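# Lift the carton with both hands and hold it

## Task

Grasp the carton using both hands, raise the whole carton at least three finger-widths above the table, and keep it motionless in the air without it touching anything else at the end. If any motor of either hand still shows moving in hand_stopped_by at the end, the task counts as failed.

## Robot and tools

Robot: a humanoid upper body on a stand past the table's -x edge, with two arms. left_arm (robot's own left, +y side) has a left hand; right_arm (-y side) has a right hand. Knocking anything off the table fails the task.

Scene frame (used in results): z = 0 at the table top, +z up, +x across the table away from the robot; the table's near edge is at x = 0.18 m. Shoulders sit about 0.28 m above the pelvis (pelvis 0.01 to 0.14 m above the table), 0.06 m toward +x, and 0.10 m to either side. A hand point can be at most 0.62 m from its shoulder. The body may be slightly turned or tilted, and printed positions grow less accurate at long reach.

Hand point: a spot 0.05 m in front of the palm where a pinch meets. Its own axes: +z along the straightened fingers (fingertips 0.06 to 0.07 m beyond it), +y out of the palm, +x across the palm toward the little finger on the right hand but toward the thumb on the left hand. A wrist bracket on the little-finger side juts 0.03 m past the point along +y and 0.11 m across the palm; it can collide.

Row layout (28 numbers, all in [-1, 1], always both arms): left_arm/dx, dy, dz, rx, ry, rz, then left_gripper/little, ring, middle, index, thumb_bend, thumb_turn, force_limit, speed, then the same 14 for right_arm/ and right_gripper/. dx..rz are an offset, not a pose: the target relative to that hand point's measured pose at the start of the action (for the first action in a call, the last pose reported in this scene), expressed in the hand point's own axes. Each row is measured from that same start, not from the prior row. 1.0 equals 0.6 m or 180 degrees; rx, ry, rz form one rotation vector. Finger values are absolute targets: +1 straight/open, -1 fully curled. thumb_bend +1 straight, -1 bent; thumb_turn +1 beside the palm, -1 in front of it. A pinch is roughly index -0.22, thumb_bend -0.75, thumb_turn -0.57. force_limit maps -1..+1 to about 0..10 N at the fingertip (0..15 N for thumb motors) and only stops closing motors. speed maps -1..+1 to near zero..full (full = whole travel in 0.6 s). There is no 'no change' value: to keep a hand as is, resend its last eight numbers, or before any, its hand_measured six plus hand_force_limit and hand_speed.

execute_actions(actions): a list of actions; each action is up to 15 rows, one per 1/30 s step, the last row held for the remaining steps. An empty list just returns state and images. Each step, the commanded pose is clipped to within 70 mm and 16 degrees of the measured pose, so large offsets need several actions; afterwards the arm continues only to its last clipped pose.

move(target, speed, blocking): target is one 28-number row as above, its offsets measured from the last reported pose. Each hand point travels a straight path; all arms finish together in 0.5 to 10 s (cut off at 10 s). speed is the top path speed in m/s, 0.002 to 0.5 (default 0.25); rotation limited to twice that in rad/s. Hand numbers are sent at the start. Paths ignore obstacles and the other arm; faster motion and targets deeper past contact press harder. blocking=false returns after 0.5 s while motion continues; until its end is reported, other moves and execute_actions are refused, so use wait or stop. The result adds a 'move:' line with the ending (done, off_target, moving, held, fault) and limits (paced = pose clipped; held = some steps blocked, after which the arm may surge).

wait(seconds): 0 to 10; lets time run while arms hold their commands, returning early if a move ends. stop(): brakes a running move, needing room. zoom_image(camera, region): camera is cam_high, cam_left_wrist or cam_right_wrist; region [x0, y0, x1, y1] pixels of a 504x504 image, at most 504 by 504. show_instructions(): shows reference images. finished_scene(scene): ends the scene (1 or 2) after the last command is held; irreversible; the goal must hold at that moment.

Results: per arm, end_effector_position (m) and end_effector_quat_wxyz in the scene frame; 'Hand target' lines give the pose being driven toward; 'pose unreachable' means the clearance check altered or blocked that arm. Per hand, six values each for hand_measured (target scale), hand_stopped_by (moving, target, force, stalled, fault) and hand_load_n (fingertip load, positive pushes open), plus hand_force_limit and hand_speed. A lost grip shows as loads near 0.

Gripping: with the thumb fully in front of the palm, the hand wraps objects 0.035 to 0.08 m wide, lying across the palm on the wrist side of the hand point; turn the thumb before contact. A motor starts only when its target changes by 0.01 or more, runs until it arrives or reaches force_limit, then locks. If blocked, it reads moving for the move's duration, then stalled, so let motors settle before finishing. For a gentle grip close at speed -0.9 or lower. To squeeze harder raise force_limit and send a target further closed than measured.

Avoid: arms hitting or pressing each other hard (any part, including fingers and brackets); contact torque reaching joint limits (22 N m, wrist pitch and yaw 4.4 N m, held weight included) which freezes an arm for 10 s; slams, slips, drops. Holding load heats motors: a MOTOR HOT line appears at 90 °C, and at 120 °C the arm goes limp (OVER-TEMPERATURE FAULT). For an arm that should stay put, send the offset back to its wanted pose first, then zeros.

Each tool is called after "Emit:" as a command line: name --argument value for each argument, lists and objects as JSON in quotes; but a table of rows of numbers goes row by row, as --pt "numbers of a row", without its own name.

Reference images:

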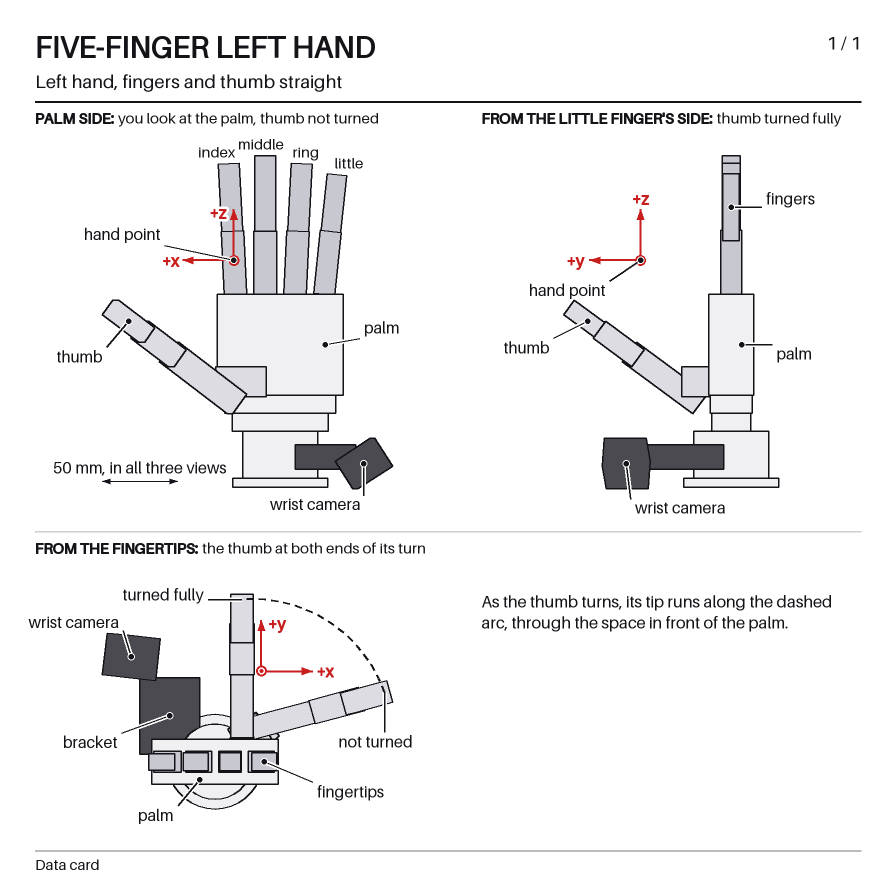

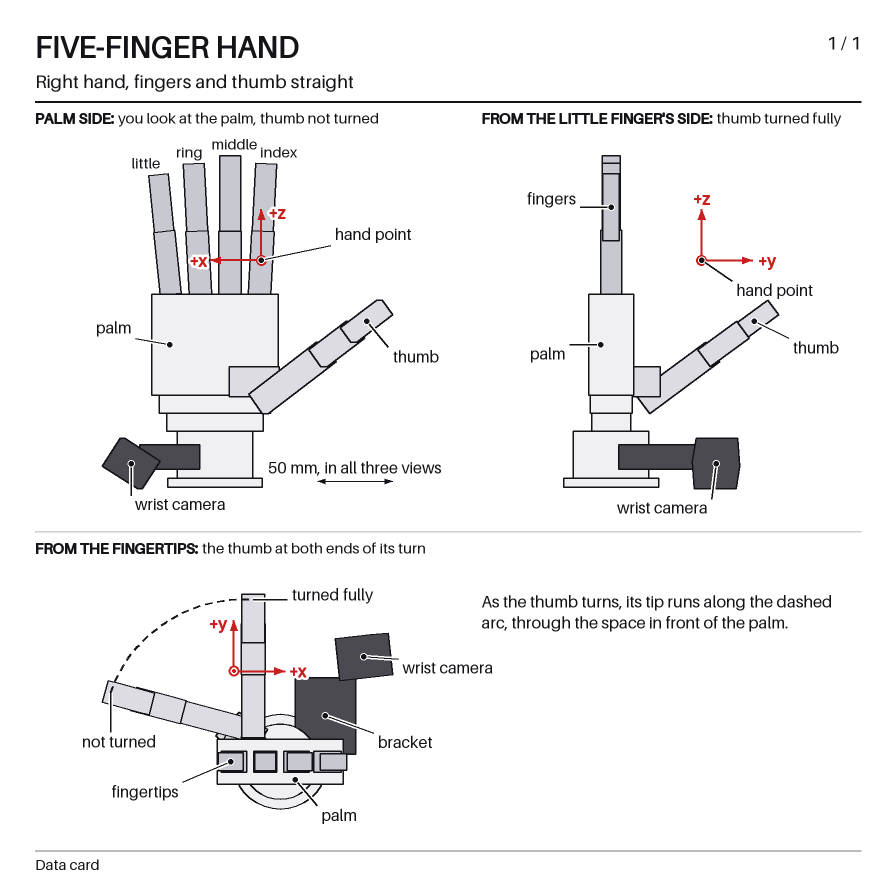

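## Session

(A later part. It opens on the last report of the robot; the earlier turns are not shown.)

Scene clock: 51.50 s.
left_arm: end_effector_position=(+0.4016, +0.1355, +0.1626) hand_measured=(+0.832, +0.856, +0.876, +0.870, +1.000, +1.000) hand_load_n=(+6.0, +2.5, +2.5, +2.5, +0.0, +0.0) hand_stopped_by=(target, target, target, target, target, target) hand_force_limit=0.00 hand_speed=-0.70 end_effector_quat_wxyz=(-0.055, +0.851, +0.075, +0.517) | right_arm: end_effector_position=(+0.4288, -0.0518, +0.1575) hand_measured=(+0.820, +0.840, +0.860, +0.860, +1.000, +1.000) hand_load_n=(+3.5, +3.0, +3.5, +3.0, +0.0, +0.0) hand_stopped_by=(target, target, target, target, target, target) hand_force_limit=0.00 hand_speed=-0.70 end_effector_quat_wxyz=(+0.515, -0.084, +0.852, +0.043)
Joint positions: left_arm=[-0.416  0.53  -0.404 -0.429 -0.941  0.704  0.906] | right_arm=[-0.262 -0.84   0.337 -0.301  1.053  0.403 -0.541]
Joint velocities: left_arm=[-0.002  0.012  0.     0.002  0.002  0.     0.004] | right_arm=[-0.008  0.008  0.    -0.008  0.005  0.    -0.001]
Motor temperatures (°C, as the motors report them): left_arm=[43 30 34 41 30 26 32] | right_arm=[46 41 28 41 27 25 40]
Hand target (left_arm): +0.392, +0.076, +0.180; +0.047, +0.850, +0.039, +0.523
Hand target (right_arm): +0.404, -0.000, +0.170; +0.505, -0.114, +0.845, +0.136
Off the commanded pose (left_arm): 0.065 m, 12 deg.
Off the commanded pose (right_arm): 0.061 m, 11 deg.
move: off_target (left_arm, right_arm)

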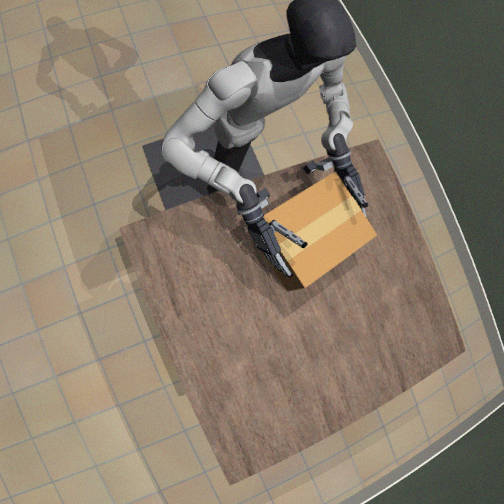

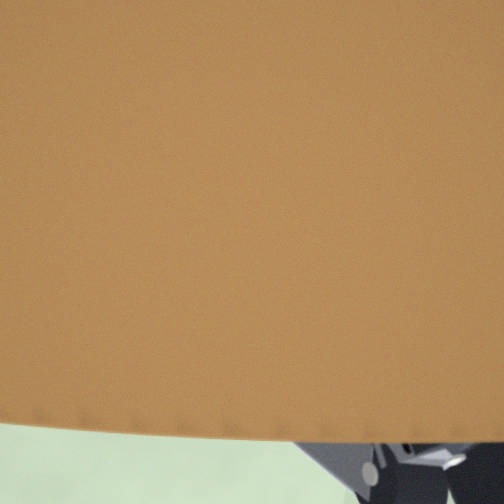

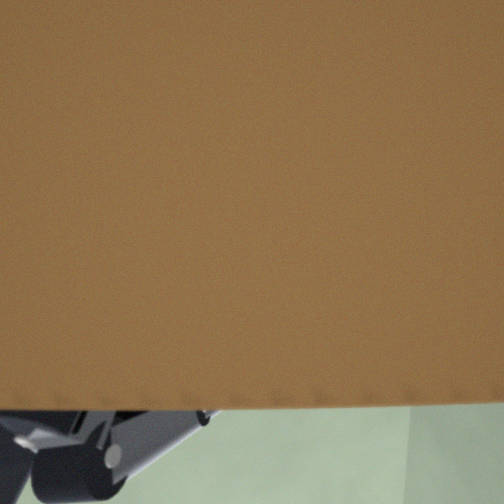

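Emit:
execute_actions --actions '[[[0.012,0.101,-0.037,-0.066,0.001,-0.013,0.83,0.855,0.875,0.87,1,1,0,-0.7,-0.009,0.098,-0.026,-0.06,-0.002,0.014,0.82,0.84,0.86,0.86,1,1,0,-0.7],[0.014,0.101,-0.037,-0.066,0.002,-0.013,0.83,0.855,0.875,0.87,1,1,0,-0.7,-0.011,0.098,-0.027,-0.06,-0.002,0.014,0.82,0.84,0.86,0.86,1,1,0,-0.7],[0.015,0.101,-0.038,-0.065,0.002,-0.012,0.83,0.855,0.875,0.87,1,1,0,-0.7,-0.012,0.098,-0.028,-0.059,-0.003,0.014,0.82,0.84,0.86,0.86,1,1,0,-0.7],[0.017,0.101,-0.039,-0.065,0.003,-0.012,0.83,0.855,0.875,0.87,1,1,0,-0.7,-0.014,0.098,-0.029,-0.059,-0.004,0.014,0.82,0.84,0.86,0.86,1,1,0,-0.7],[0.018,0.101,-0.04,-0.064,0.004,-0.011,0.83,0.855,0.875,0.87,1,1,0,-0.7,-0.016,0.098,-0.03,-0.058,-0.005,0.014,0.82,0.84,0.86,0.86,1,1,0,-0.7],[0.02,0.101,-0.04,-0.064,0.004,-0.011,0.83,0.855,0.875,0.87,1,1,0,-0.7,-0.018,0.098,-0.031,-0.058,-0.005,0.014,0.82,0.84,0.86,0.86,1,1,0,-0.7],[0.021,0.101,-0.041,-0.064,0.005,-0.011,0.83,0.855,0.875,0.87,1,1,0,-0.7,-0.019,0.098,-0.031,-0.058,-0.006,0.014,0.82,0.84,0.86,0.86,1,1,0,-0.7],[0.023,0.101,-0.042,-0.064,0.006,-0.011,0.83,0.855,0.875,0.87,1,1,0,-0.7,-0.021,0.098,-0.032,-0.058,-0.007,0.014,0.82,0.84,0.86,0.86,1,1,0,-0.7],[0.024,0.101,-0.043,-0.064,0.006,-0.011,0.83,0.855,0.875,0.87,1,1,0,-0.7,-0.023,0.098,-0.033,-0.058,-0.007,0.014,0.82,0.84,0.86,0.86,1,1,0,-0.7],[0.026,0.101,-0.044,-0.064,0.007,-0.011,0.83,0.855,0.875,0.87,1,1,0,-0.7,-0.025,0.098,-0.034,-0.058,-0.008,0.014,0.82,0.84,0.86,0.86,1,1,0,-0.7],[0.027,0.101,-0.044,-0.064,0.008,-0.011,0.83,0.855,0.875,0.87,1,1,0,-0.7,-0.026,0.098,-0.035,-0.058,-0.009,0.014,0.82,0.84,0.86,0.86,1,1,0,-0.7],[0.029,0.101,-0.045,-0.064,0.008,-0.011,0.83,0.855,0.875,0.87,1,1,0,-0.7,-0.028,0.098,-0.036,-0.058,-0.009,0.014,0.82,0.84,0.86,0.86,1,1,0,-0.7]]]'

Emit:
wait --seconds 0.5

Scene clock: 52.90 s.
left_arm: end_effector_position=(+0.4051, +0.1350, +0.1850) hand_measured=(+0.832, +0.856, +0.876, +0.870, +1.000, +1.000) hand_load_n=(+3.5, +2.5, +0.5, +0.0, +0.0, +0.0) hand_stopped_by=(target, target, target, target, target, target) hand_force_limit=0.00 hand_speed=-0.70 end_effector_quat_wxyz=(-0.055, +0.836, +0.081, +0.540) | right_arm: end_effector_position=(+0.4287, -0.0521, +0.1673) hand_measured=(+0.820, +0.840, +0.862, +0.860, +1.000, +1.000) hand_load_n=(+4.5, +3.5, +4.5, +4.0, +0.0, +0.0) hand_stopped_by=(target, target, target, target, target, target) hand_force_limit=0.00 hand_speed=-0.70 end_effector_quat_wxyz=(+0.522, -0.077, +0.849, +0.041)
Joint positions: left_arm=[-0.44   0.528 -0.393 -0.475 -0.95   0.711  0.946] | right_arm=[-0.257 -0.849  0.321 -0.344  1.075  0.412 -0.582]
Joint velocities: left_arm=[-0.041 -0.02   0.005 -0.1   -0.017 -0.031  0.067] | right_arm=[-0.041 -0.049 -0.055 -0.064  0.009  0.    -0.058]
Motor temperatures (°C, as the motors report them): left_arm=[43 30 34 41 30 26 33] | right_arm=[46 41 28 41 27 25 42]
Hand target (left_arm): +0.392, +0.076, +0.192; +0.039, +0.844, +0.036, +0.533
Hand target (right_arm): +0.403, +0.000, +0.183; +0.516, -0.114, +0.839, +0.132
Off the commanded pose (left_arm): 0.063 m, 12 deg.
Off the commanded pose (right_arm): 0.062 m, 11 deg.

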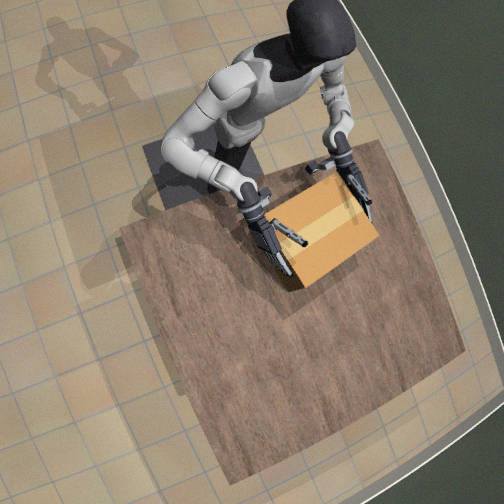

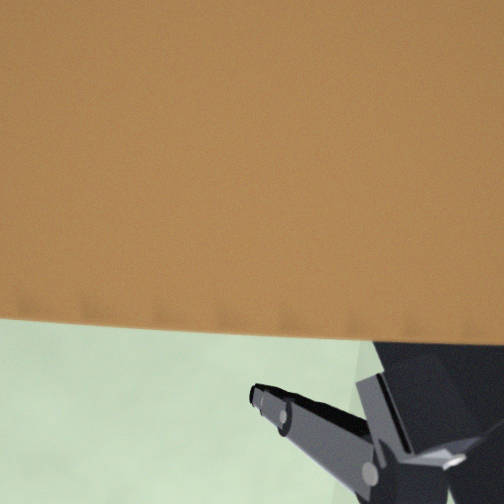

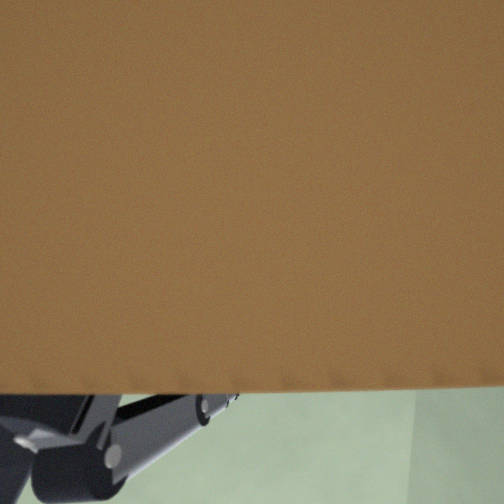

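Scene clock: 53.40 s.
left_arm: end_effector_position=(+0.4055, +0.1350, +0.1868) hand_measured=(+0.832, +0.856, +0.876, +0.870, +1.000, +1.000) hand_load_n=(+5.0, +2.5, +1.0, +0.0, +0.0, +0.0) hand_stopped_by=(target, target, target, target, target, target) hand_force_limit=0.00 hand_speed=-0.70 end_effector_quat_wxyz=(-0.055, +0.835, +0.082, +0.542) | right_arm: end_effector_position=(+0.4287, -0.0522, +0.1683) hand_measured=(+0.820, +0.840, +0.862, +0.860, +1.000, +1.000) hand_load_n=(+4.0, +3.0, +4.0, +3.5, +0.0, +0.0) hand_stopped_by=(target, target, target, target, target, target) hand_force_limit=0.00 hand_speed=-0.70 end_effector_quat_wxyz=(+0.522, -0.076, +0.848, +0.041)
Joint positions: left_arm=[-0.443  0.527 -0.393 -0.478 -0.952  0.71   0.951] | right_arm=[-0.257 -0.851  0.319 -0.347  1.079  0.411 -0.584]
Joint velocities: left_arm=[-0.005 -0.006 -0.005 -0.002  0.     0.     0.   ] | right_arm=[ 0.002 -0.006  0.008  0.     0.     0.     0.   ]
Motor temperatures (°C, as the motors report them): left_arm=[43 30 34 41 30 26 34] | right_arm=[46 41 28 41 27 25 43]
Hand target (left_arm): +0.392, +0.076, +0.192; +0.039, +0.844, +0.036, +0.533
Hand target (right_arm): +0.403, +0.000, +0.183; +0.516, -0.114, +0.839, +0.132
Off the commanded pose (left_arm): 0.063 m, 12 deg.
Off the commanded pose (right_arm): 0.062 m, 11 deg.
wait: 0.50 s; at rest by 0.20 s

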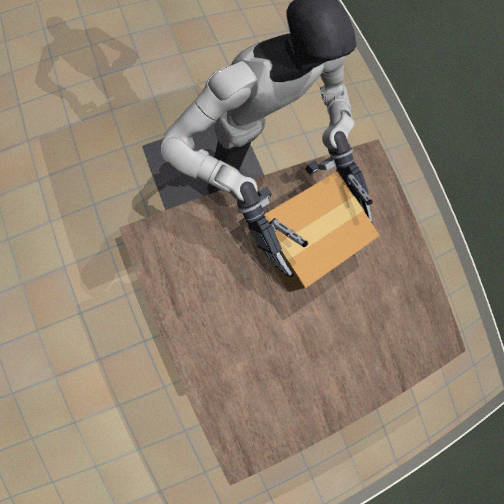

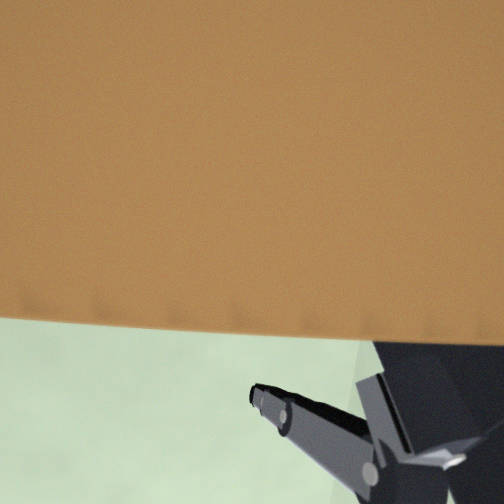

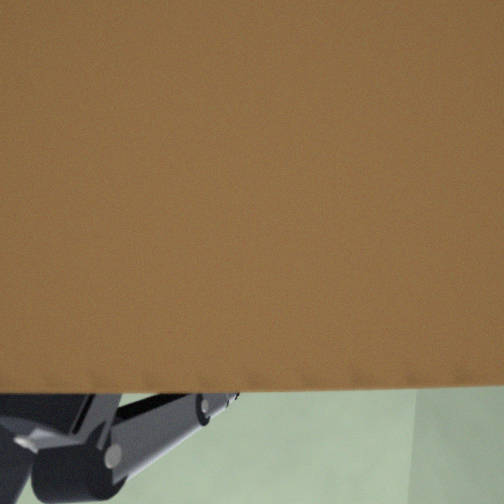

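Emit:
execute_actions --actions '[[[-0.008,0.1,-0.033,-0.066,-0.011,-0.007,0.83,0.855,0.875,0.87,1,1,0,-0.7,-0.014,0.098,-0.03,-0.062,-0.003,0.009,0.82,0.84,0.86,0.86,1,1,0,-0.7],[-0.006,0.1,-0.034,-0.066,-0.011,-0.007,0.83,0.855,0.875,0.87,1,1,0,-0.7,-0.016,0.098,-0.031,-0.062,-0.003,0.009,0.82,0.84,0.86,0.86,1,1,0,-0.7],[-0.004,0.1,-0.035,-0.067,-0.011,-0.007,0.83,0.855,0.875,0.87,1,1,0,-0.7,-0.019,0.098,-0.032,-0.062,-0.003,0.009,0.82,0.84,0.86,0.86,1,1,0,-0.7],[-0.001,0.1,-0.037,-0.067,-0.011,-0.007,0.83,0.855,0.875,0.87,1,1,0,-0.7,-0.022,0.098,-0.034,-0.062,-0.003,0.009,0.82,0.84,0.86,0.86,1,1,0,-0.7],[0.002,0.1,-0.038,-0.067,-0.011,-0.007,0.83,0.855,0.875,0.87,1,1,0,-0.7,-0.025,0.098,-0.035,-0.062,-0.003,0.009,0.82,0.84,0.86,0.86,1,1,0,-0.7],[0.004,0.1,-0.039,-0.068,-0.011,-0.007,0.83,0.855,0.875,0.87,1,1,0,-0.7,-0.028,0.098,-0.037,-0.062,-0.003,0.009,0.82,0.84,0.86,0.86,1,1,0,-0.7],[0.007,0.1,-0.04,-0.068,-0.011,-0.007,0.83,0.855,0.875,0.87,1,1,0,-0.7,-0.031,0.098,-0.038,-0.062,-0.003,0.009,0.82,0.84,0.86,0.86,1,1,0,-0.7],[0.01,0.1,-0.042,-0.068,-0.011,-0.007,0.83,0.855,0.875,0.87,1,1,0,-0.7,-0.034,0.098,-0.04,-0.062,-0.003,0.009,0.82,0.84,0.86,0.86,1,1,0,-0.7],[0.013,0.1,-0.043,-0.069,-0.011,-0.007,0.83,0.855,0.875,0.87,1,1,0,-0.7,-0.037,0.098,-0.041,-0.062,-0.003,0.009,0.82,0.84,0.86,0.86,1,1,0,-0.7],[0.015,0.1,-0.044,-0.069,-0.011,-0.007,0.83,0.855,0.875,0.87,1,1,0,-0.7,-0.04,0.098,-0.043,-0.062,-0.003,0.009,0.82,0.84,0.86,0.86,1,1,0,-0.7],[0.018,0.1,-0.045,-0.069,-0.011,-0.007,0.83,0.855,0.875,0.87,1,1,0,-0.7,-0.043,0.098,-0.044,-0.062,-0.003,0.009,0.82,0.84,0.86,0.86,1,1,0,-0.7],[0.021,0.1,-0.046,-0.07,-0.011,-0.007,0.83,0.855,0.875,0.87,1,1,0,-0.7,-0.046,0.098,-0.046,-0.062,-0.003,0.009,0.82,0.84,0.86,0.86,1,1,0,-0.7],[0.024,0.1,-0.048,-0.07,-0.011,-0.007,0.83,0.855,0.875,0.87,1,1,0,-0.7,-0.049,0.098,-0.047,-0.062,-0.003,0.009,0.82,0.84,0.86,0.86,1,1,0,-0.7],[0.026,0.1,-0.049,-0.07,-0.011,-0.007,0.83,0.855,0.875,0.87,1,1,0,-0.7,-0.051,0.098,-0.048,-0.062,-0.003,0.009,0.82,0.84,0.86,0.86,1,1,0,-0.7],[0.0275,0.1,-0.049,-0.07,-0.011,-0.007,0.83,0.855,0.875,0.87,1,1,0,-0.7,-0.053,0.098,-0.049,-0.062,-0.003,0.009,0.82,0.84,0.86,0.86,1,1,0,-0.7]]]'

Emit:
wait --seconds 0.4

Scene clock: 54.77 s.
left_arm: end_effector_position=(+0.4071, +0.1344, +0.2092) hand_measured=(+0.832, +0.856, +0.876, +0.870, +1.000, +1.000) hand_load_n=(+5.5, +3.0, +1.0, +0.0, +0.0, +0.0) hand_stopped_by=(target, target, target, target, target, target) hand_force_limit=0.00 hand_speed=-0.70 end_effector_quat_wxyz=(-0.050, +0.833, +0.085, +0.544) | right_arm: end_effector_position=(+0.4297, -0.0514, +0.1921) hand_measured=(+0.820, +0.840, +0.862, +0.860, +1.000, +1.000) hand_load_n=(+4.5, +3.5, +4.0, +3.0, +0.0, +0.0) hand_stopped_by=(target, target, target, target, target, target) hand_force_limit=0.00 hand_speed=-0.70 end_effector_quat_wxyz=(+0.524, -0.078, +0.848, +0.038)
Joint positions: left_arm=[-0.5    0.531 -0.338 -0.532 -1.068  0.796  1.032] | right_arm=[-0.29  -0.915  0.272 -0.43   1.192  0.484 -0.659]
Joint velocities: left_arm=[-0.164 -0.005  0.143 -0.12  -0.304  0.211  0.243] | right_arm=[-0.087 -0.133 -0.117 -0.167  0.259  0.142 -0.164]
Motor temperatures (°C, as the motors report them): left_arm=[44 30 34 42 30 27 35] | right_arm=[46 41 27 42 27 26 45]
Hand target (left_arm): +0.393, +0.075, +0.216; +0.044, +0.843, +0.032, +0.535
Hand target (right_arm): +0.402, +0.001, +0.210; +0.516, -0.120, +0.838, +0.131
Off the commanded pose (left_arm): 0.063 m, 12 deg.
Off the commanded pose (right_arm): 0.062 m, 12 deg.

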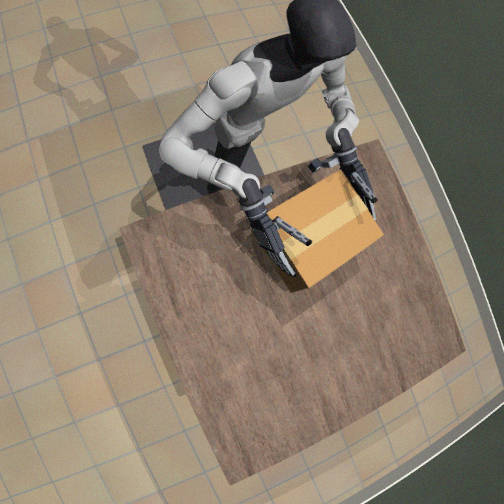

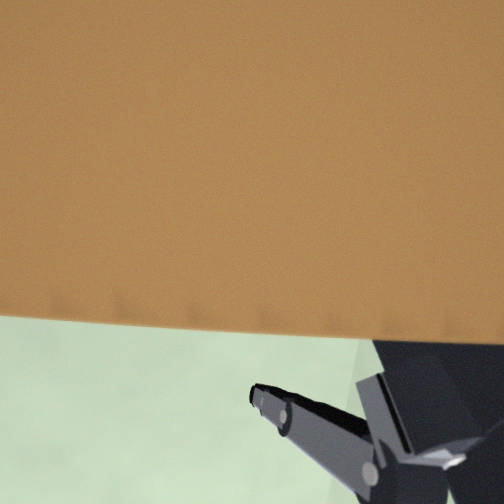

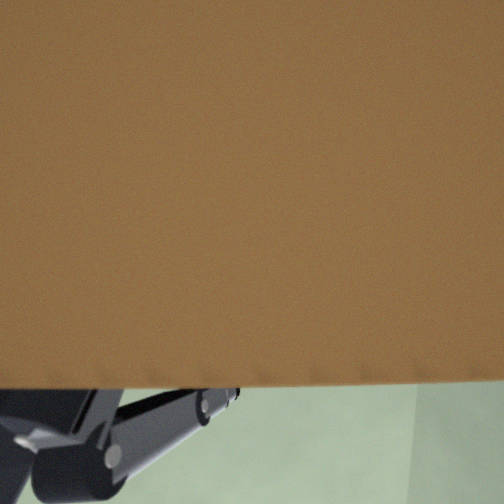

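Scene clock: 55.17 s.
left_arm: end_effector_position=(+0.4076, +0.1345, +0.2131) hand_measured=(+0.832, +0.856, +0.876, +0.870, +1.000, +1.000) hand_load_n=(+5.0, +2.5, +0.5, +0.0, +0.0, +0.0) hand_stopped_by=(target, target, target, target, target, target) hand_force_limit=0.00 hand_speed=-0.70 end_effector_quat_wxyz=(-0.050, +0.833, +0.085, +0.545) | right_arm: end_effector_position=(+0.4302, -0.0511, +0.1962) hand_measured=(+0.820, +0.840, +0.862, +0.860, +1.000, +1.000) hand_load_n=(+5.0, +3.5, +4.0, +3.0, +0.0, +0.0) hand_stopped_by=(target, target, target, target, target, target) hand_force_limit=0.00 hand_speed=-0.70 end_effector_quat_wxyz=(+0.525, -0.078, +0.847, +0.038)
Joint positions: left_arm=[-0.511  0.531 -0.329 -0.539 -1.086  0.809  1.047] | right_arm=[-0.297 -0.922  0.264 -0.441  1.209  0.494 -0.67 ]
Joint velocities: left_arm=[ 0.    -0.002  0.    -0.006 -0.002  0.     0.   ] | right_arm=[-0.003  0.009 -0.005  0.     0.009  0.     0.   ]
Motor temperatures (°C, as the motors report them): left_arm=[44 30 34 42 30 27 35] | right_arm=[46 41 27 43 27 26 45]
Hand target (left_arm): +0.393, +0.075, +0.216; +0.044, +0.843, +0.032, +0.535
Hand target (right_arm): +0.402, +0.001, +0.210; +0.516, -0.120, +0.838, +0.131
Off the commanded pose (left_arm): 0.063 m, 12 deg.
Off the commanded pose (right_arm): 0.061 m, 12 deg.
wait: 0.40 s; at rest by 0.23 s

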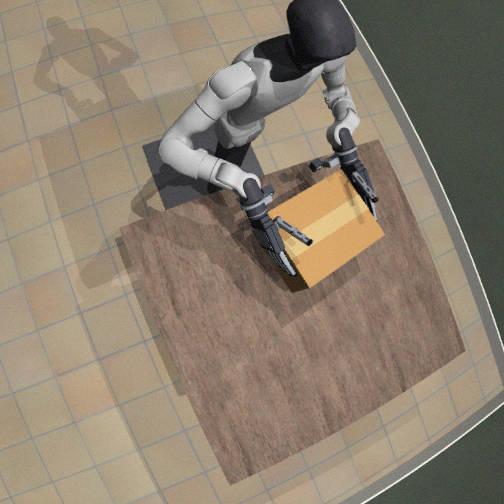

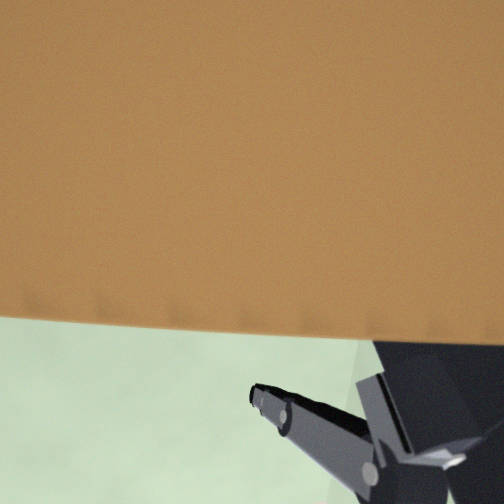

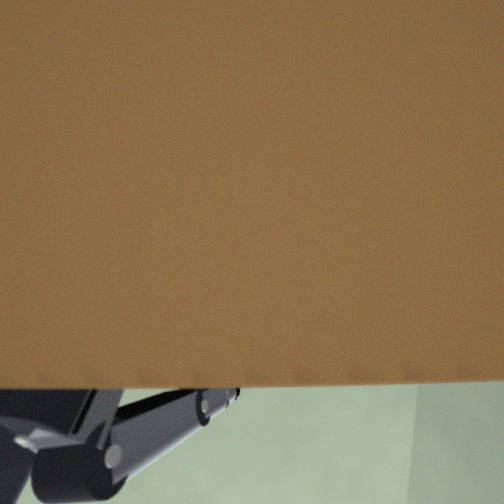

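Emit:
execute_actions --actions '[]'

Scene clock: 55.73 s.
left_arm: end_effector_position=(+0.4076, +0.1345, +0.2131) hand_measured=(+0.832, +0.856, +0.876, +0.870, +1.000, +1.000) hand_load_n=(+5.0, +2.5, +0.5, +0.0, +0.0, +0.0) hand_stopped_by=(target, target, target, target, target, target) hand_force_limit=0.00 hand_speed=-0.70 end_effector_quat_wxyz=(-0.050, +0.833, +0.085, +0.545) | right_arm: end_effector_position=(+0.4302, -0.0511, +0.1962) hand_measured=(+0.820, +0.840, +0.862, +0.860, +1.000, +1.000) hand_load_n=(+5.0, +3.5, +4.0, +3.0, +0.0, +0.0) hand_stopped_by=(target, target, target, target, target, target) hand_force_limit=0.00 hand_speed=-0.70 end_effector_quat_wxyz=(+0.525, -0.078, +0.847, +0.038)
Joint positions: left_arm=[-0.511  0.531 -0.329 -0.539 -1.086  0.809  1.047] | right_arm=[-0.297 -0.922  0.264 -0.441  1.209  0.494 -0.67 ]
Joint velocities: left_arm=[ 0.003  0.    -0.008 -0.002 -0.002  0.     0.   ] | right_arm=[-0.002  0.003 -0.003  0.005  0.     0.     0.   ]
Motor temperatures (°C, as the motors report them): left_arm=[44 30 34 42 30 27 36] | right_arm=[46 41 27 43 27 26 46]
Hand target (left_arm): +0.393, +0.075, +0.216; +0.044, +0.843, +0.032, +0.535
Hand target (right_arm): +0.402, +0.001, +0.210; +0.516, -0.120, +0.838, +0.131
Off the commanded pose (left_arm): 0.063 m, 12 deg.
Off the commanded pose (right_arm): 0.061 m, 12 deg.

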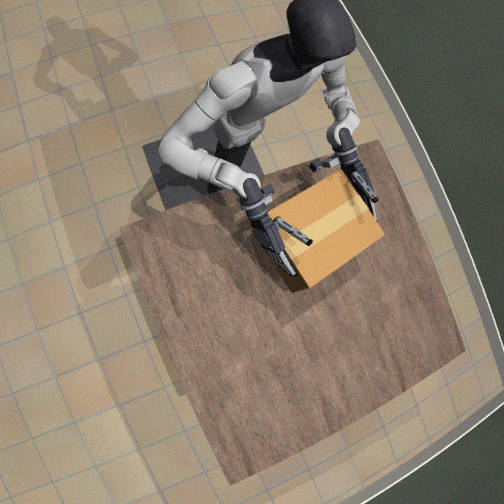

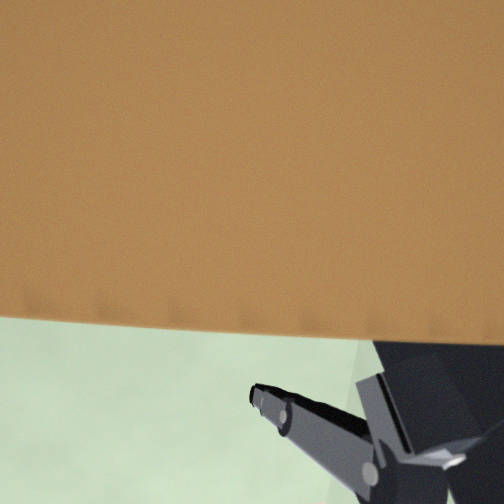

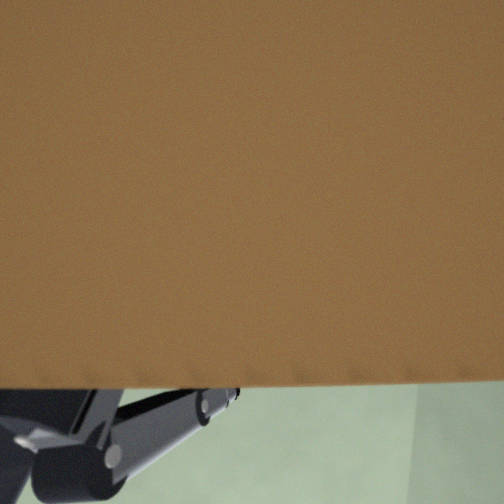

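Emit:
execute_actions --actions '[[ [-0.0143,0.098,-0.0345,-0.068,-0.012,-0.004,0.83,0.855,0.875,0.87,1,1,0,-0.7,-0.0114,0.097,-0.0312,-0.064,-0.002,0.008,0.82,0.84,0.86,0.86,1,1,0,-0.7], [-0.0125,0.098,-0.0353,-0.068,-0.012,-0.004,0.83,0.855,0.875,0.87,1,1,0,-0.7,-0.0132,0.097,-0.0321,-0.064,-0.002,0.008,0.82,0.84,0.86,0.86,1,1,0,-0.7], [-0.010,0.098,-0.0364,-0.068,-0.012,-0.004,0.83,0.855,0.875,0.87,1,1,0,-0.7,-0.0157,0.097,-0.0334,-0.064,-0.002,0.008,0.82,0.84,0.86,0.86,1,1,0,-0.7], [-0.007,0.098,-0.0377,-0.068,-0.012,-0.004,0.83,0.855,0.875,0.87,1,1,0,-0.7,-0.0187,0.097,-0.0349,-0.064,-0.002,0.008,0.82,0.84,0.86,0.86,1,1,0,-0.7], [-0.004,0.098,-0.039,-0.068,-0.012,-0.004,0.83,0.855,0.875,0.87,1,1,0,-0.7,-0.0217,0.097,-0.0364,-0.064,-0.002,0.008,0.82,0.84,0.86,0.86,1,1,0,-0.7], [-0.001,0.098,-0.0404,-0.068,-0.012,-0.004,0.83,0.855,0.875,0.87,1,1,0,-0.7,-0.0247,0.097,-0.0379,-0.064,-0.002,0.008,0.82,0.84,0.86,0.86,1,1,0,-0.7], [0.002,0.098,-0.0417,-0.068,-0.012,-0.004,0.83,0.855,0.875,0.87,1,1,0,-0.7,-0.0277,0.097,-0.0394,-0.064,-0.002,0.008,0.82,0.84,0.86,0.86,1,1,0,-0.7], [0.005,0.098,-0.043,-0.068,-0.012,-0.004,0.83,0.855,0.875,0.87,1,1,0,-0.7,-0.0307,0.097,-0.0409,-0.064,-0.002,0.008,0.82,0.84,0.86,0.86,1,1,0,-0.7], [0.008,0.098,-0.0444,-0.069,-0.012,-0.004,0.83,0.855,0.875,0.87,1,1,0,-0.7,-0.0337,0.097,-0.0424,-0.064,-0.002,0.008,0.82,0.84,0.86,0.86,1,1,0,-0.7], [0.011,0.098,-0.0457,-0.069,-0.012,-0.004,0.83,0.855,0.875,0.87,1,1,0,-0.7,-0.0367,0.097,-0.0439,-0.064,-0.002,0.008,0.82,0.84,0.86,0.86,1,1,0,-0.7], [0.014,0.098,-0.047,-0.069,-0.012,-0.004,0.83,0.855,0.875,0.87,1,1,0,-0.7,-0.0397,0.097,-0.0454,-0.064,-0.002,0.008,0.82,0.84,0.86,0.86,1,1,0,-0.7], [0.017,0.099,-0.0484,-0.069,-0.012,-0.004,0.83,0.855,0.875,0.87,1,1,0,-0.7,-0.0427,0.097,-0.0469,-0.064,-0.002,0.008,0.82,0.84,0.86,0.86,1,1,0,-0.7], [0.0195,0.099,-0.0495,-0.07,-0.012,-0.004,0.83,0.855,0.875,0.87,1,1,0,-0.7,-0.0452,0.097,-0.0482,-0.064,-0.002,0.008,0.82,0.84,0.86,0.86,1,1,0,-0.7], [0.0213,0.099,-0.0503,-0.07,-0.012,-0.004,0.83,0.855,0.875,0.87,1,1,0,-0.7,-0.047,0.097,-0.0491,-0.064,-0.002,0.008,0.82,0.84,0.86,0.86,1,1,0,-0.7], [0.0223,0.099,-0.0508,-0.07,-0.012,-0.004,0.83,0.855,0.875,0.87,1,1,0,-0.7,-0.048,0.097,-0.0496,-0.064,-0.002,0.008,0.82,0.84,0.86,0.86,1,1,0,-0.7] ]]'

Emit:
wait --seconds 0.4

Scene clock: 57.07 s.
left_arm: end_effector_position=(+0.4075, +0.1355, +0.2356) hand_measured=(+0.832, +0.856, +0.876, +0.870, +1.000, +1.000) hand_load_n=(+6.0, +3.0, +1.0, +0.0, +0.0, +0.0) hand_stopped_by=(target, target, target, target, target, target) hand_force_limit=0.00 hand_speed=-0.70 end_effector_quat_wxyz=(-0.047, +0.831, +0.089, +0.548) | right_arm: end_effector_position=(+0.4309, -0.0489, +0.2193) hand_measured=(+0.820, +0.840, +0.862, +0.860, +1.000, +1.000) hand_load_n=(+5.5, +3.5, +3.5, +2.5, +0.0, +0.0) hand_stopped_by=(target, target, target, target, target, target) hand_force_limit=0.00 hand_speed=-0.70 end_effector_quat_wxyz=(+0.526, -0.080, +0.846, +0.038)
Joint positions: left_arm=[-0.574  0.531 -0.268 -0.581 -1.221  0.889  1.152] | right_arm=[-0.342 -0.974  0.212 -0.497  1.327  0.56  -0.735]
Joint velocities: left_arm=[-0.183  0.011  0.146 -0.072 -0.337  0.164  0.271] | right_arm=[-0.114 -0.094 -0.121 -0.114  0.268  0.132 -0.176]
Motor temperatures (°C, as the motors report them): left_arm=[44 30 34 42 30 27 37] | right_arm=[47 41 27 44 27 26 48]
Hand target (left_arm): +0.392, +0.075, +0.240; +0.047, +0.842, +0.031, +0.537
Hand target (right_arm): +0.402, +0.001, +0.235; +0.517, -0.125, +0.837, +0.129
Off the commanded pose (left_arm): 0.064 m, 13 deg.
Off the commanded pose (right_arm): 0.061 m, 11 deg.

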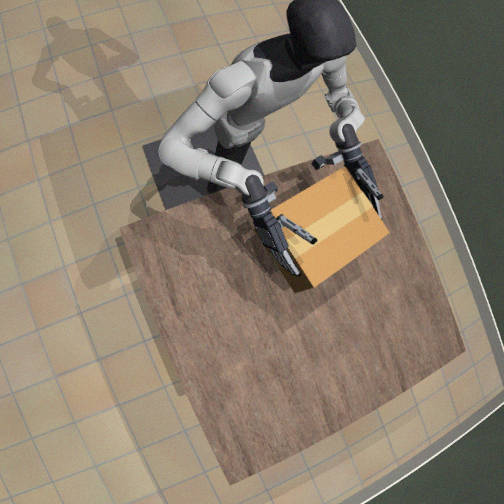

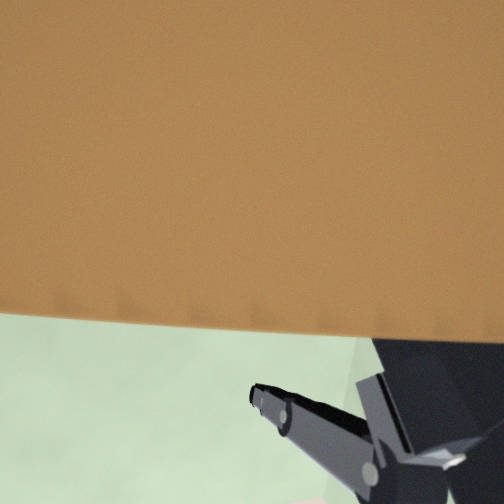

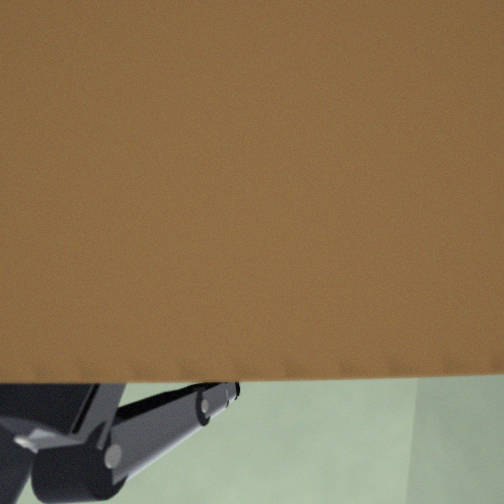

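Scene clock: 57.47 s.
left_arm: end_effector_position=(+0.4076, +0.1356, +0.2388) hand_measured=(+0.832, +0.856, +0.876, +0.870, +1.000, +1.000) hand_load_n=(+6.0, +3.0, +1.0, +0.0, +0.0, +0.0) hand_stopped_by=(target, target, target, target, target, target) hand_force_limit=0.00 hand_speed=-0.70 end_effector_quat_wxyz=(-0.047, +0.830, +0.090, +0.548) | right_arm: end_effector_position=(+0.4312, -0.0486, +0.2227) hand_measured=(+0.820, +0.840, +0.862, +0.860, +1.000, +1.000) hand_load_n=(+6.0, +3.5, +3.5, +2.0, +0.0, +0.0) hand_stopped_by=(target, target, target, target, target, target) hand_force_limit=0.00 hand_speed=-0.70 end_effector_quat_wxyz=(+0.527, -0.080, +0.845, +0.038)
Joint positions: left_arm=[-0.585  0.53  -0.26  -0.585 -1.242  0.899  1.17 ] | right_arm=[-0.349 -0.979  0.205 -0.503  1.341  0.568 -0.744]
Joint velocities: left_arm=[ 0.     0.     0.003 -0.006 -0.002  0.     0.   ] | right_arm=[ 0.     0.008  0.008  0.008 -0.006  0.     0.   ]
Motor temperatures (°C, as the motors report them): left_arm=[44 30 34 42 30 27 37] | right_arm=[47 41 27 44 27 26 48]
Hand target (left_arm): +0.392, +0.075, +0.240; +0.047, +0.842, +0.031, +0.537
Hand target (right_arm): +0.402, +0.001, +0.235; +0.517, -0.125, +0.837, +0.129
Off the commanded pose (left_arm): 0.064 m, 13 deg.
Off the commanded pose (right_arm): 0.060 m, 11 deg.
wait: 0.40 s; at rest by 0.23 s

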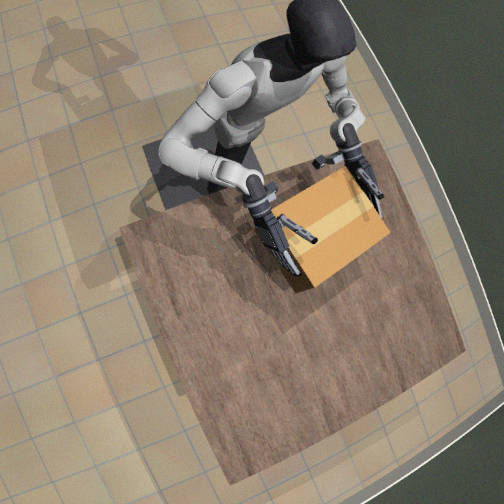

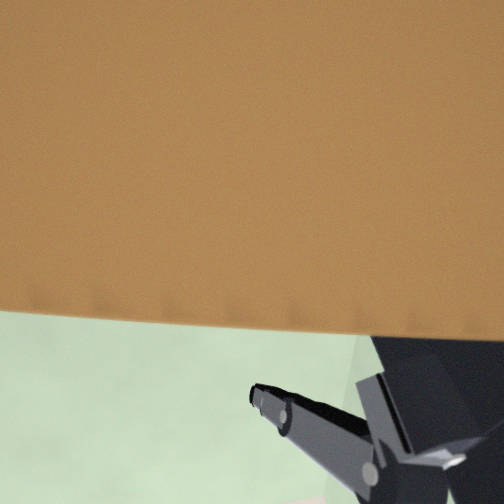

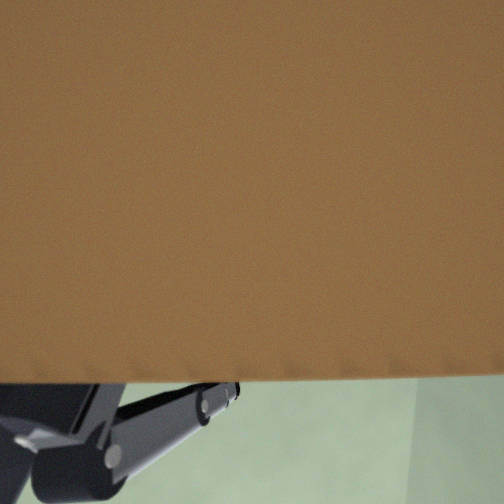

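Emit:
execute_actions --actions '[[ [-0.017,0.100,-0.0345,-0.069,-0.012,-0.003,0.83,0.855,0.875,0.87,1,1,0,-0.7,-0.0085,0.094,-0.032,-0.064,-0.002,0.006,0.82,0.84,0.86,0.86,1,1,0,-0.7], [-0.015,0.100,-0.0353,-0.069,-0.012,-0.003,0.83,0.855,0.875,0.87,1,1,0,-0.7,-0.0105,0.0945,-0.033,-0.064,-0.002,0.006,0.82,0.84,0.86,0.86,1,1,0,-0.7], [-0.0125,0.100,-0.0364,-0.069,-0.012,-0.003,0.83,0.855,0.875,0.87,1,1,0,-0.7,-0.013,0.095,-0.0342,-0.064,-0.002,0.006,0.82,0.84,0.86,0.86,1,1,0,-0.7], [-0.0095,0.100,-0.0377,-0.069,-0.012,-0.003,0.83,0.855,0.875,0.87,1,1,0,-0.7,-0.016,0.0955,-0.0357,-0.064,-0.002,0.006,0.82,0.84,0.86,0.86,1,1,0,-0.7], [-0.0065,0.100,-0.039,-0.069,-0.012,-0.003,0.83,0.855,0.875,0.87,1,1,0,-0.7,-0.019,0.096,-0.0372,-0.064,-0.002,0.006,0.82,0.84,0.86,0.86,1,1,0,-0.7], [-0.0035,0.100,-0.0404,-0.069,-0.012,-0.003,0.83,0.855,0.875,0.87,1,1,0,-0.7,-0.022,0.096,-0.0387,-0.064,-0.002,0.006,0.82,0.84,0.86,0.86,1,1,0,-0.7], [-0.0005,0.100,-0.0417,-0.069,-0.012,-0.003,0.83,0.855,0.875,0.87,1,1,0,-0.7,-0.025,0.0965,-0.0402,-0.064,-0.002,0.007,0.82,0.84,0.86,0.86,1,1,0,-0.7], [0.0025,0.100,-0.043,-0.069,-0.012,-0.003,0.83,0.855,0.875,0.87,1,1,0,-0.7,-0.028,0.0965,-0.0417,-0.064,-0.002,0.007,0.82,0.84,0.86,0.86,1,1,0,-0.7], [0.0055,0.100,-0.0444,-0.069,-0.012,-0.004,0.83,0.855,0.875,0.87,1,1,0,-0.7,-0.031,0.097,-0.0432,-0.064,-0.002,0.007,0.82,0.84,0.86,0.86,1,1,0,-0.7], [0.0085,0.100,-0.0457,-0.069,-0.012,-0.004,0.83,0.855,0.875,0.87,1,1,0,-0.7,-0.034,0.097,-0.0447,-0.064,-0.002,0.007,0.82,0.84,0.86,0.86,1,1,0,-0.7], [0.0115,0.100,-0.047,-0.069,-0.012,-0.004,0.83,0.855,0.875,0.87,1,1,0,-0.7,-0.037,0.097,-0.0462,-0.064,-0.002,0.008,0.82,0.84,0.86,0.86,1,1,0,-0.7], [0.0145,0.100,-0.0484,-0.069,-0.012,-0.004,0.83,0.855,0.875,0.87,1,1,0,-0.7,-0.040,0.097,-0.0477,-0.064,-0.002,0.008,0.82,0.84,0.86,0.86,1,1,0,-0.7], [0.017,0.100,-0.0495,-0.069,-0.012,-0.004,0.83,0.855,0.875,0.87,1,1,0,-0.7,-0.0425,0.097,-0.049,-0.064,-0.002,0.008,0.82,0.84,0.86,0.86,1,1,0,-0.7], [0.019,0.100,-0.0503,-0.069,-0.012,-0.004,0.83,0.855,0.875,0.87,1,1,0,-0.7,-0.0445,0.097,-0.050,-0.064,-0.002,0.008,0.82,0.84,0.86,0.86,1,1,0,-0.7], [0.020,0.100,-0.0508,-0.069,-0.012,-0.004,0.83,0.855,0.875,0.87,1,1,0,-0.7,-0.0455,0.097,-0.0505,-0.064,-0.002,0.008,0.82,0.84,0.86,0.86,1,1,0,-0.7] ]]'

Emit:
wait --seconds 1.0

Scene clock: 61.40 s.
left_arm: end_effector_position=(+0.4070, +0.1362, +0.2601) hand_measured=(+0.832, +0.856, +0.876, +0.870, +1.000, +1.000) hand_load_n=(+6.0, +2.5, +0.5, +0.0, +0.0, +0.0) hand_stopped_by=(target, target, target, target, target, target) hand_force_limit=0.00 hand_speed=-0.70 end_effector_quat_wxyz=(-0.044, +0.828, +0.099, +0.550) | right_arm: end_effector_position=(+0.4326, -0.0472, +0.2461) hand_measured=(+0.822, +0.840, +0.860, +0.860, +1.000, +1.000) hand_load_n=(+8.0, +3.0, +1.5, +0.5, +0.0, +0.0) hand_stopped_by=(target, target, target, target, target, target) hand_force_limit=0.00 hand_speed=-0.70 end_effector_quat_wxyz=(+0.531, -0.079, +0.843, +0.037)
Joint positions: left_arm=[-0.654  0.518 -0.208 -0.608 -1.386  0.956  1.301] | right_arm=[-0.404 -1.018  0.151 -0.54   1.46   0.628 -0.816]
Joint velocities: left_arm=[-0.195 -0.02   0.138 -0.026 -0.402  0.134  0.358] | right_arm=[-0.138 -0.084 -0.126 -0.077  0.305  0.126 -0.179]
Motor temperatures (°C, as the motors report them): left_arm=[45 30 34 43 30 27 40] | right_arm=[48 41 28 45 27 28 52]
Hand target (left_arm): +0.391, +0.076, +0.265; +0.049, +0.839, +0.036, +0.540
Hand target (right_arm): +0.402, +0.003, +0.260; +0.519, -0.128, +0.835, +0.128
Off the commanded pose (left_arm): 0.065 m, 13 deg.
Off the commanded pose (right_arm): 0.062 m, 12 deg.

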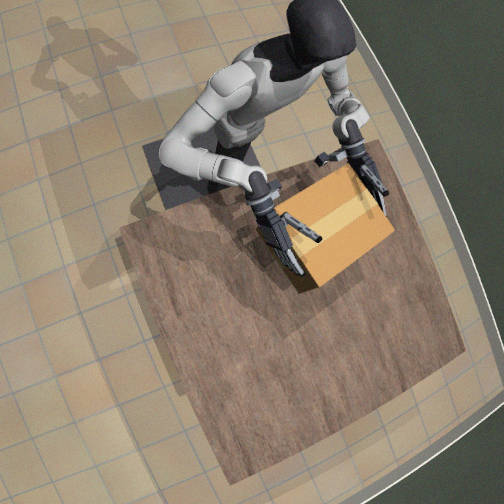

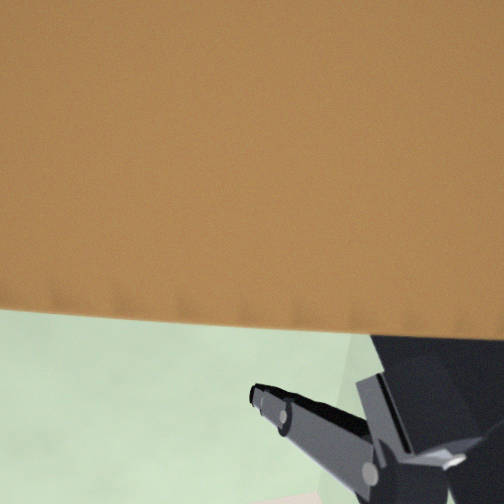

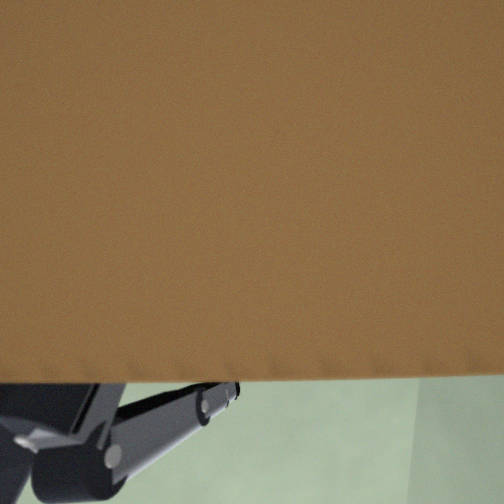

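Scene clock: 62.40 s.
left_arm: end_effector_position=(+0.4069, +0.1364, +0.2634) hand_measured=(+0.832, +0.856, +0.876, +0.870, +1.000, +1.000) hand_load_n=(+5.5, +2.5, +0.5, +0.0, +0.0, +0.0) hand_stopped_by=(target, target, target, target, target, target) hand_force_limit=0.00 hand_speed=-0.70 end_effector_quat_wxyz=(-0.045, +0.828, +0.100, +0.550) | right_arm: end_effector_position=(+0.4327, -0.0470, +0.2494) hand_measured=(+0.822, +0.840, +0.860, +0.860, +1.000, +1.000) hand_load_n=(+8.0, +2.5, +1.5, +0.0, +0.0, +0.0) hand_stopped_by=(target, target, target, target, target, target) hand_force_limit=0.00 hand_speed=-0.70 end_effector_quat_wxyz=(+0.531, -0.079, +0.843, +0.037)
Joint positions: left_arm=[-0.667  0.518 -0.201 -0.61  -1.41   0.964  1.323] | right_arm=[-0.412 -1.023  0.143 -0.544  1.477  0.637 -0.826]
Joint velocities: left_arm=[-0.002  0.006 -0.015  0.003 -0.005  0.     0.   ] | right_arm=[ 0.    -0.006 -0.005  0.003 -0.011  0.     0.   ]
Motor temperatures (°C, as the motors report them): left_arm=[45 30 34 43 30 27 41] | right_arm=[49 40 28 46 27 28 53]
Hand target (left_arm): +0.391, +0.076, +0.265; +0.049, +0.839, +0.036, +0.540
Hand target (right_arm): +0.402, +0.003, +0.260; +0.519, -0.128, +0.835, +0.128
Off the commanded pose (left_arm): 0.065 m, 13 deg.
Off the commanded pose (right_arm): 0.061 m, 12 deg.
wait: 1.00 s; at rest by 0.23 s

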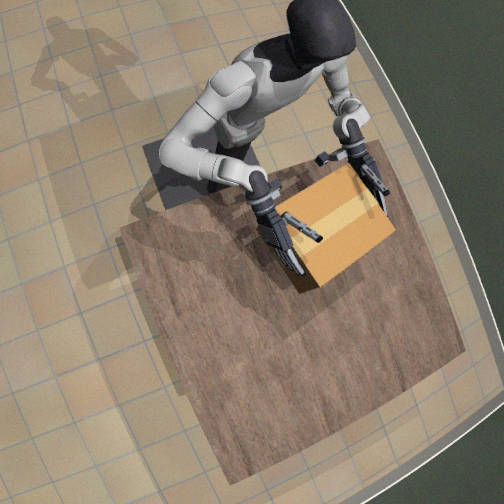

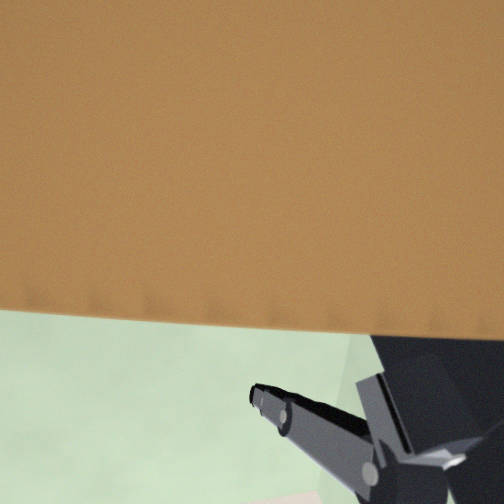

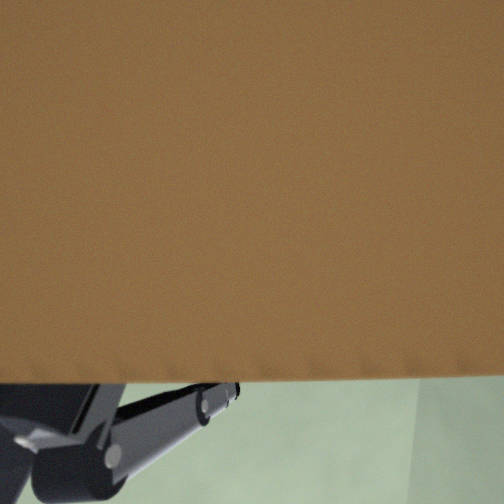

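Emit:
zoom_image --camera "cam_high" --region '[230, 120, 430, 320]'

Region (230, 120, 430, 320) of cam_high's 504x504 image, scaled by 2.520, with more detail than that image has.

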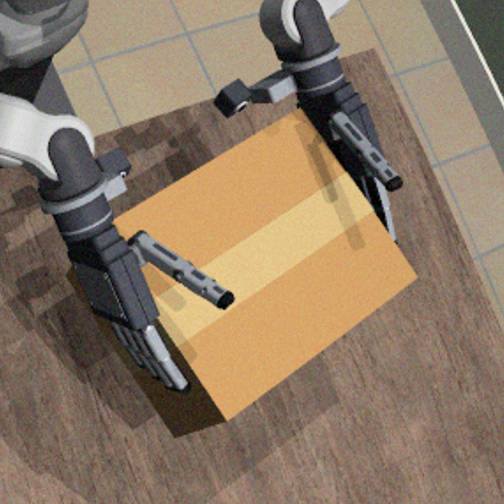

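Emit:
finished_scene --scene 1

The scene is finished: the task was done.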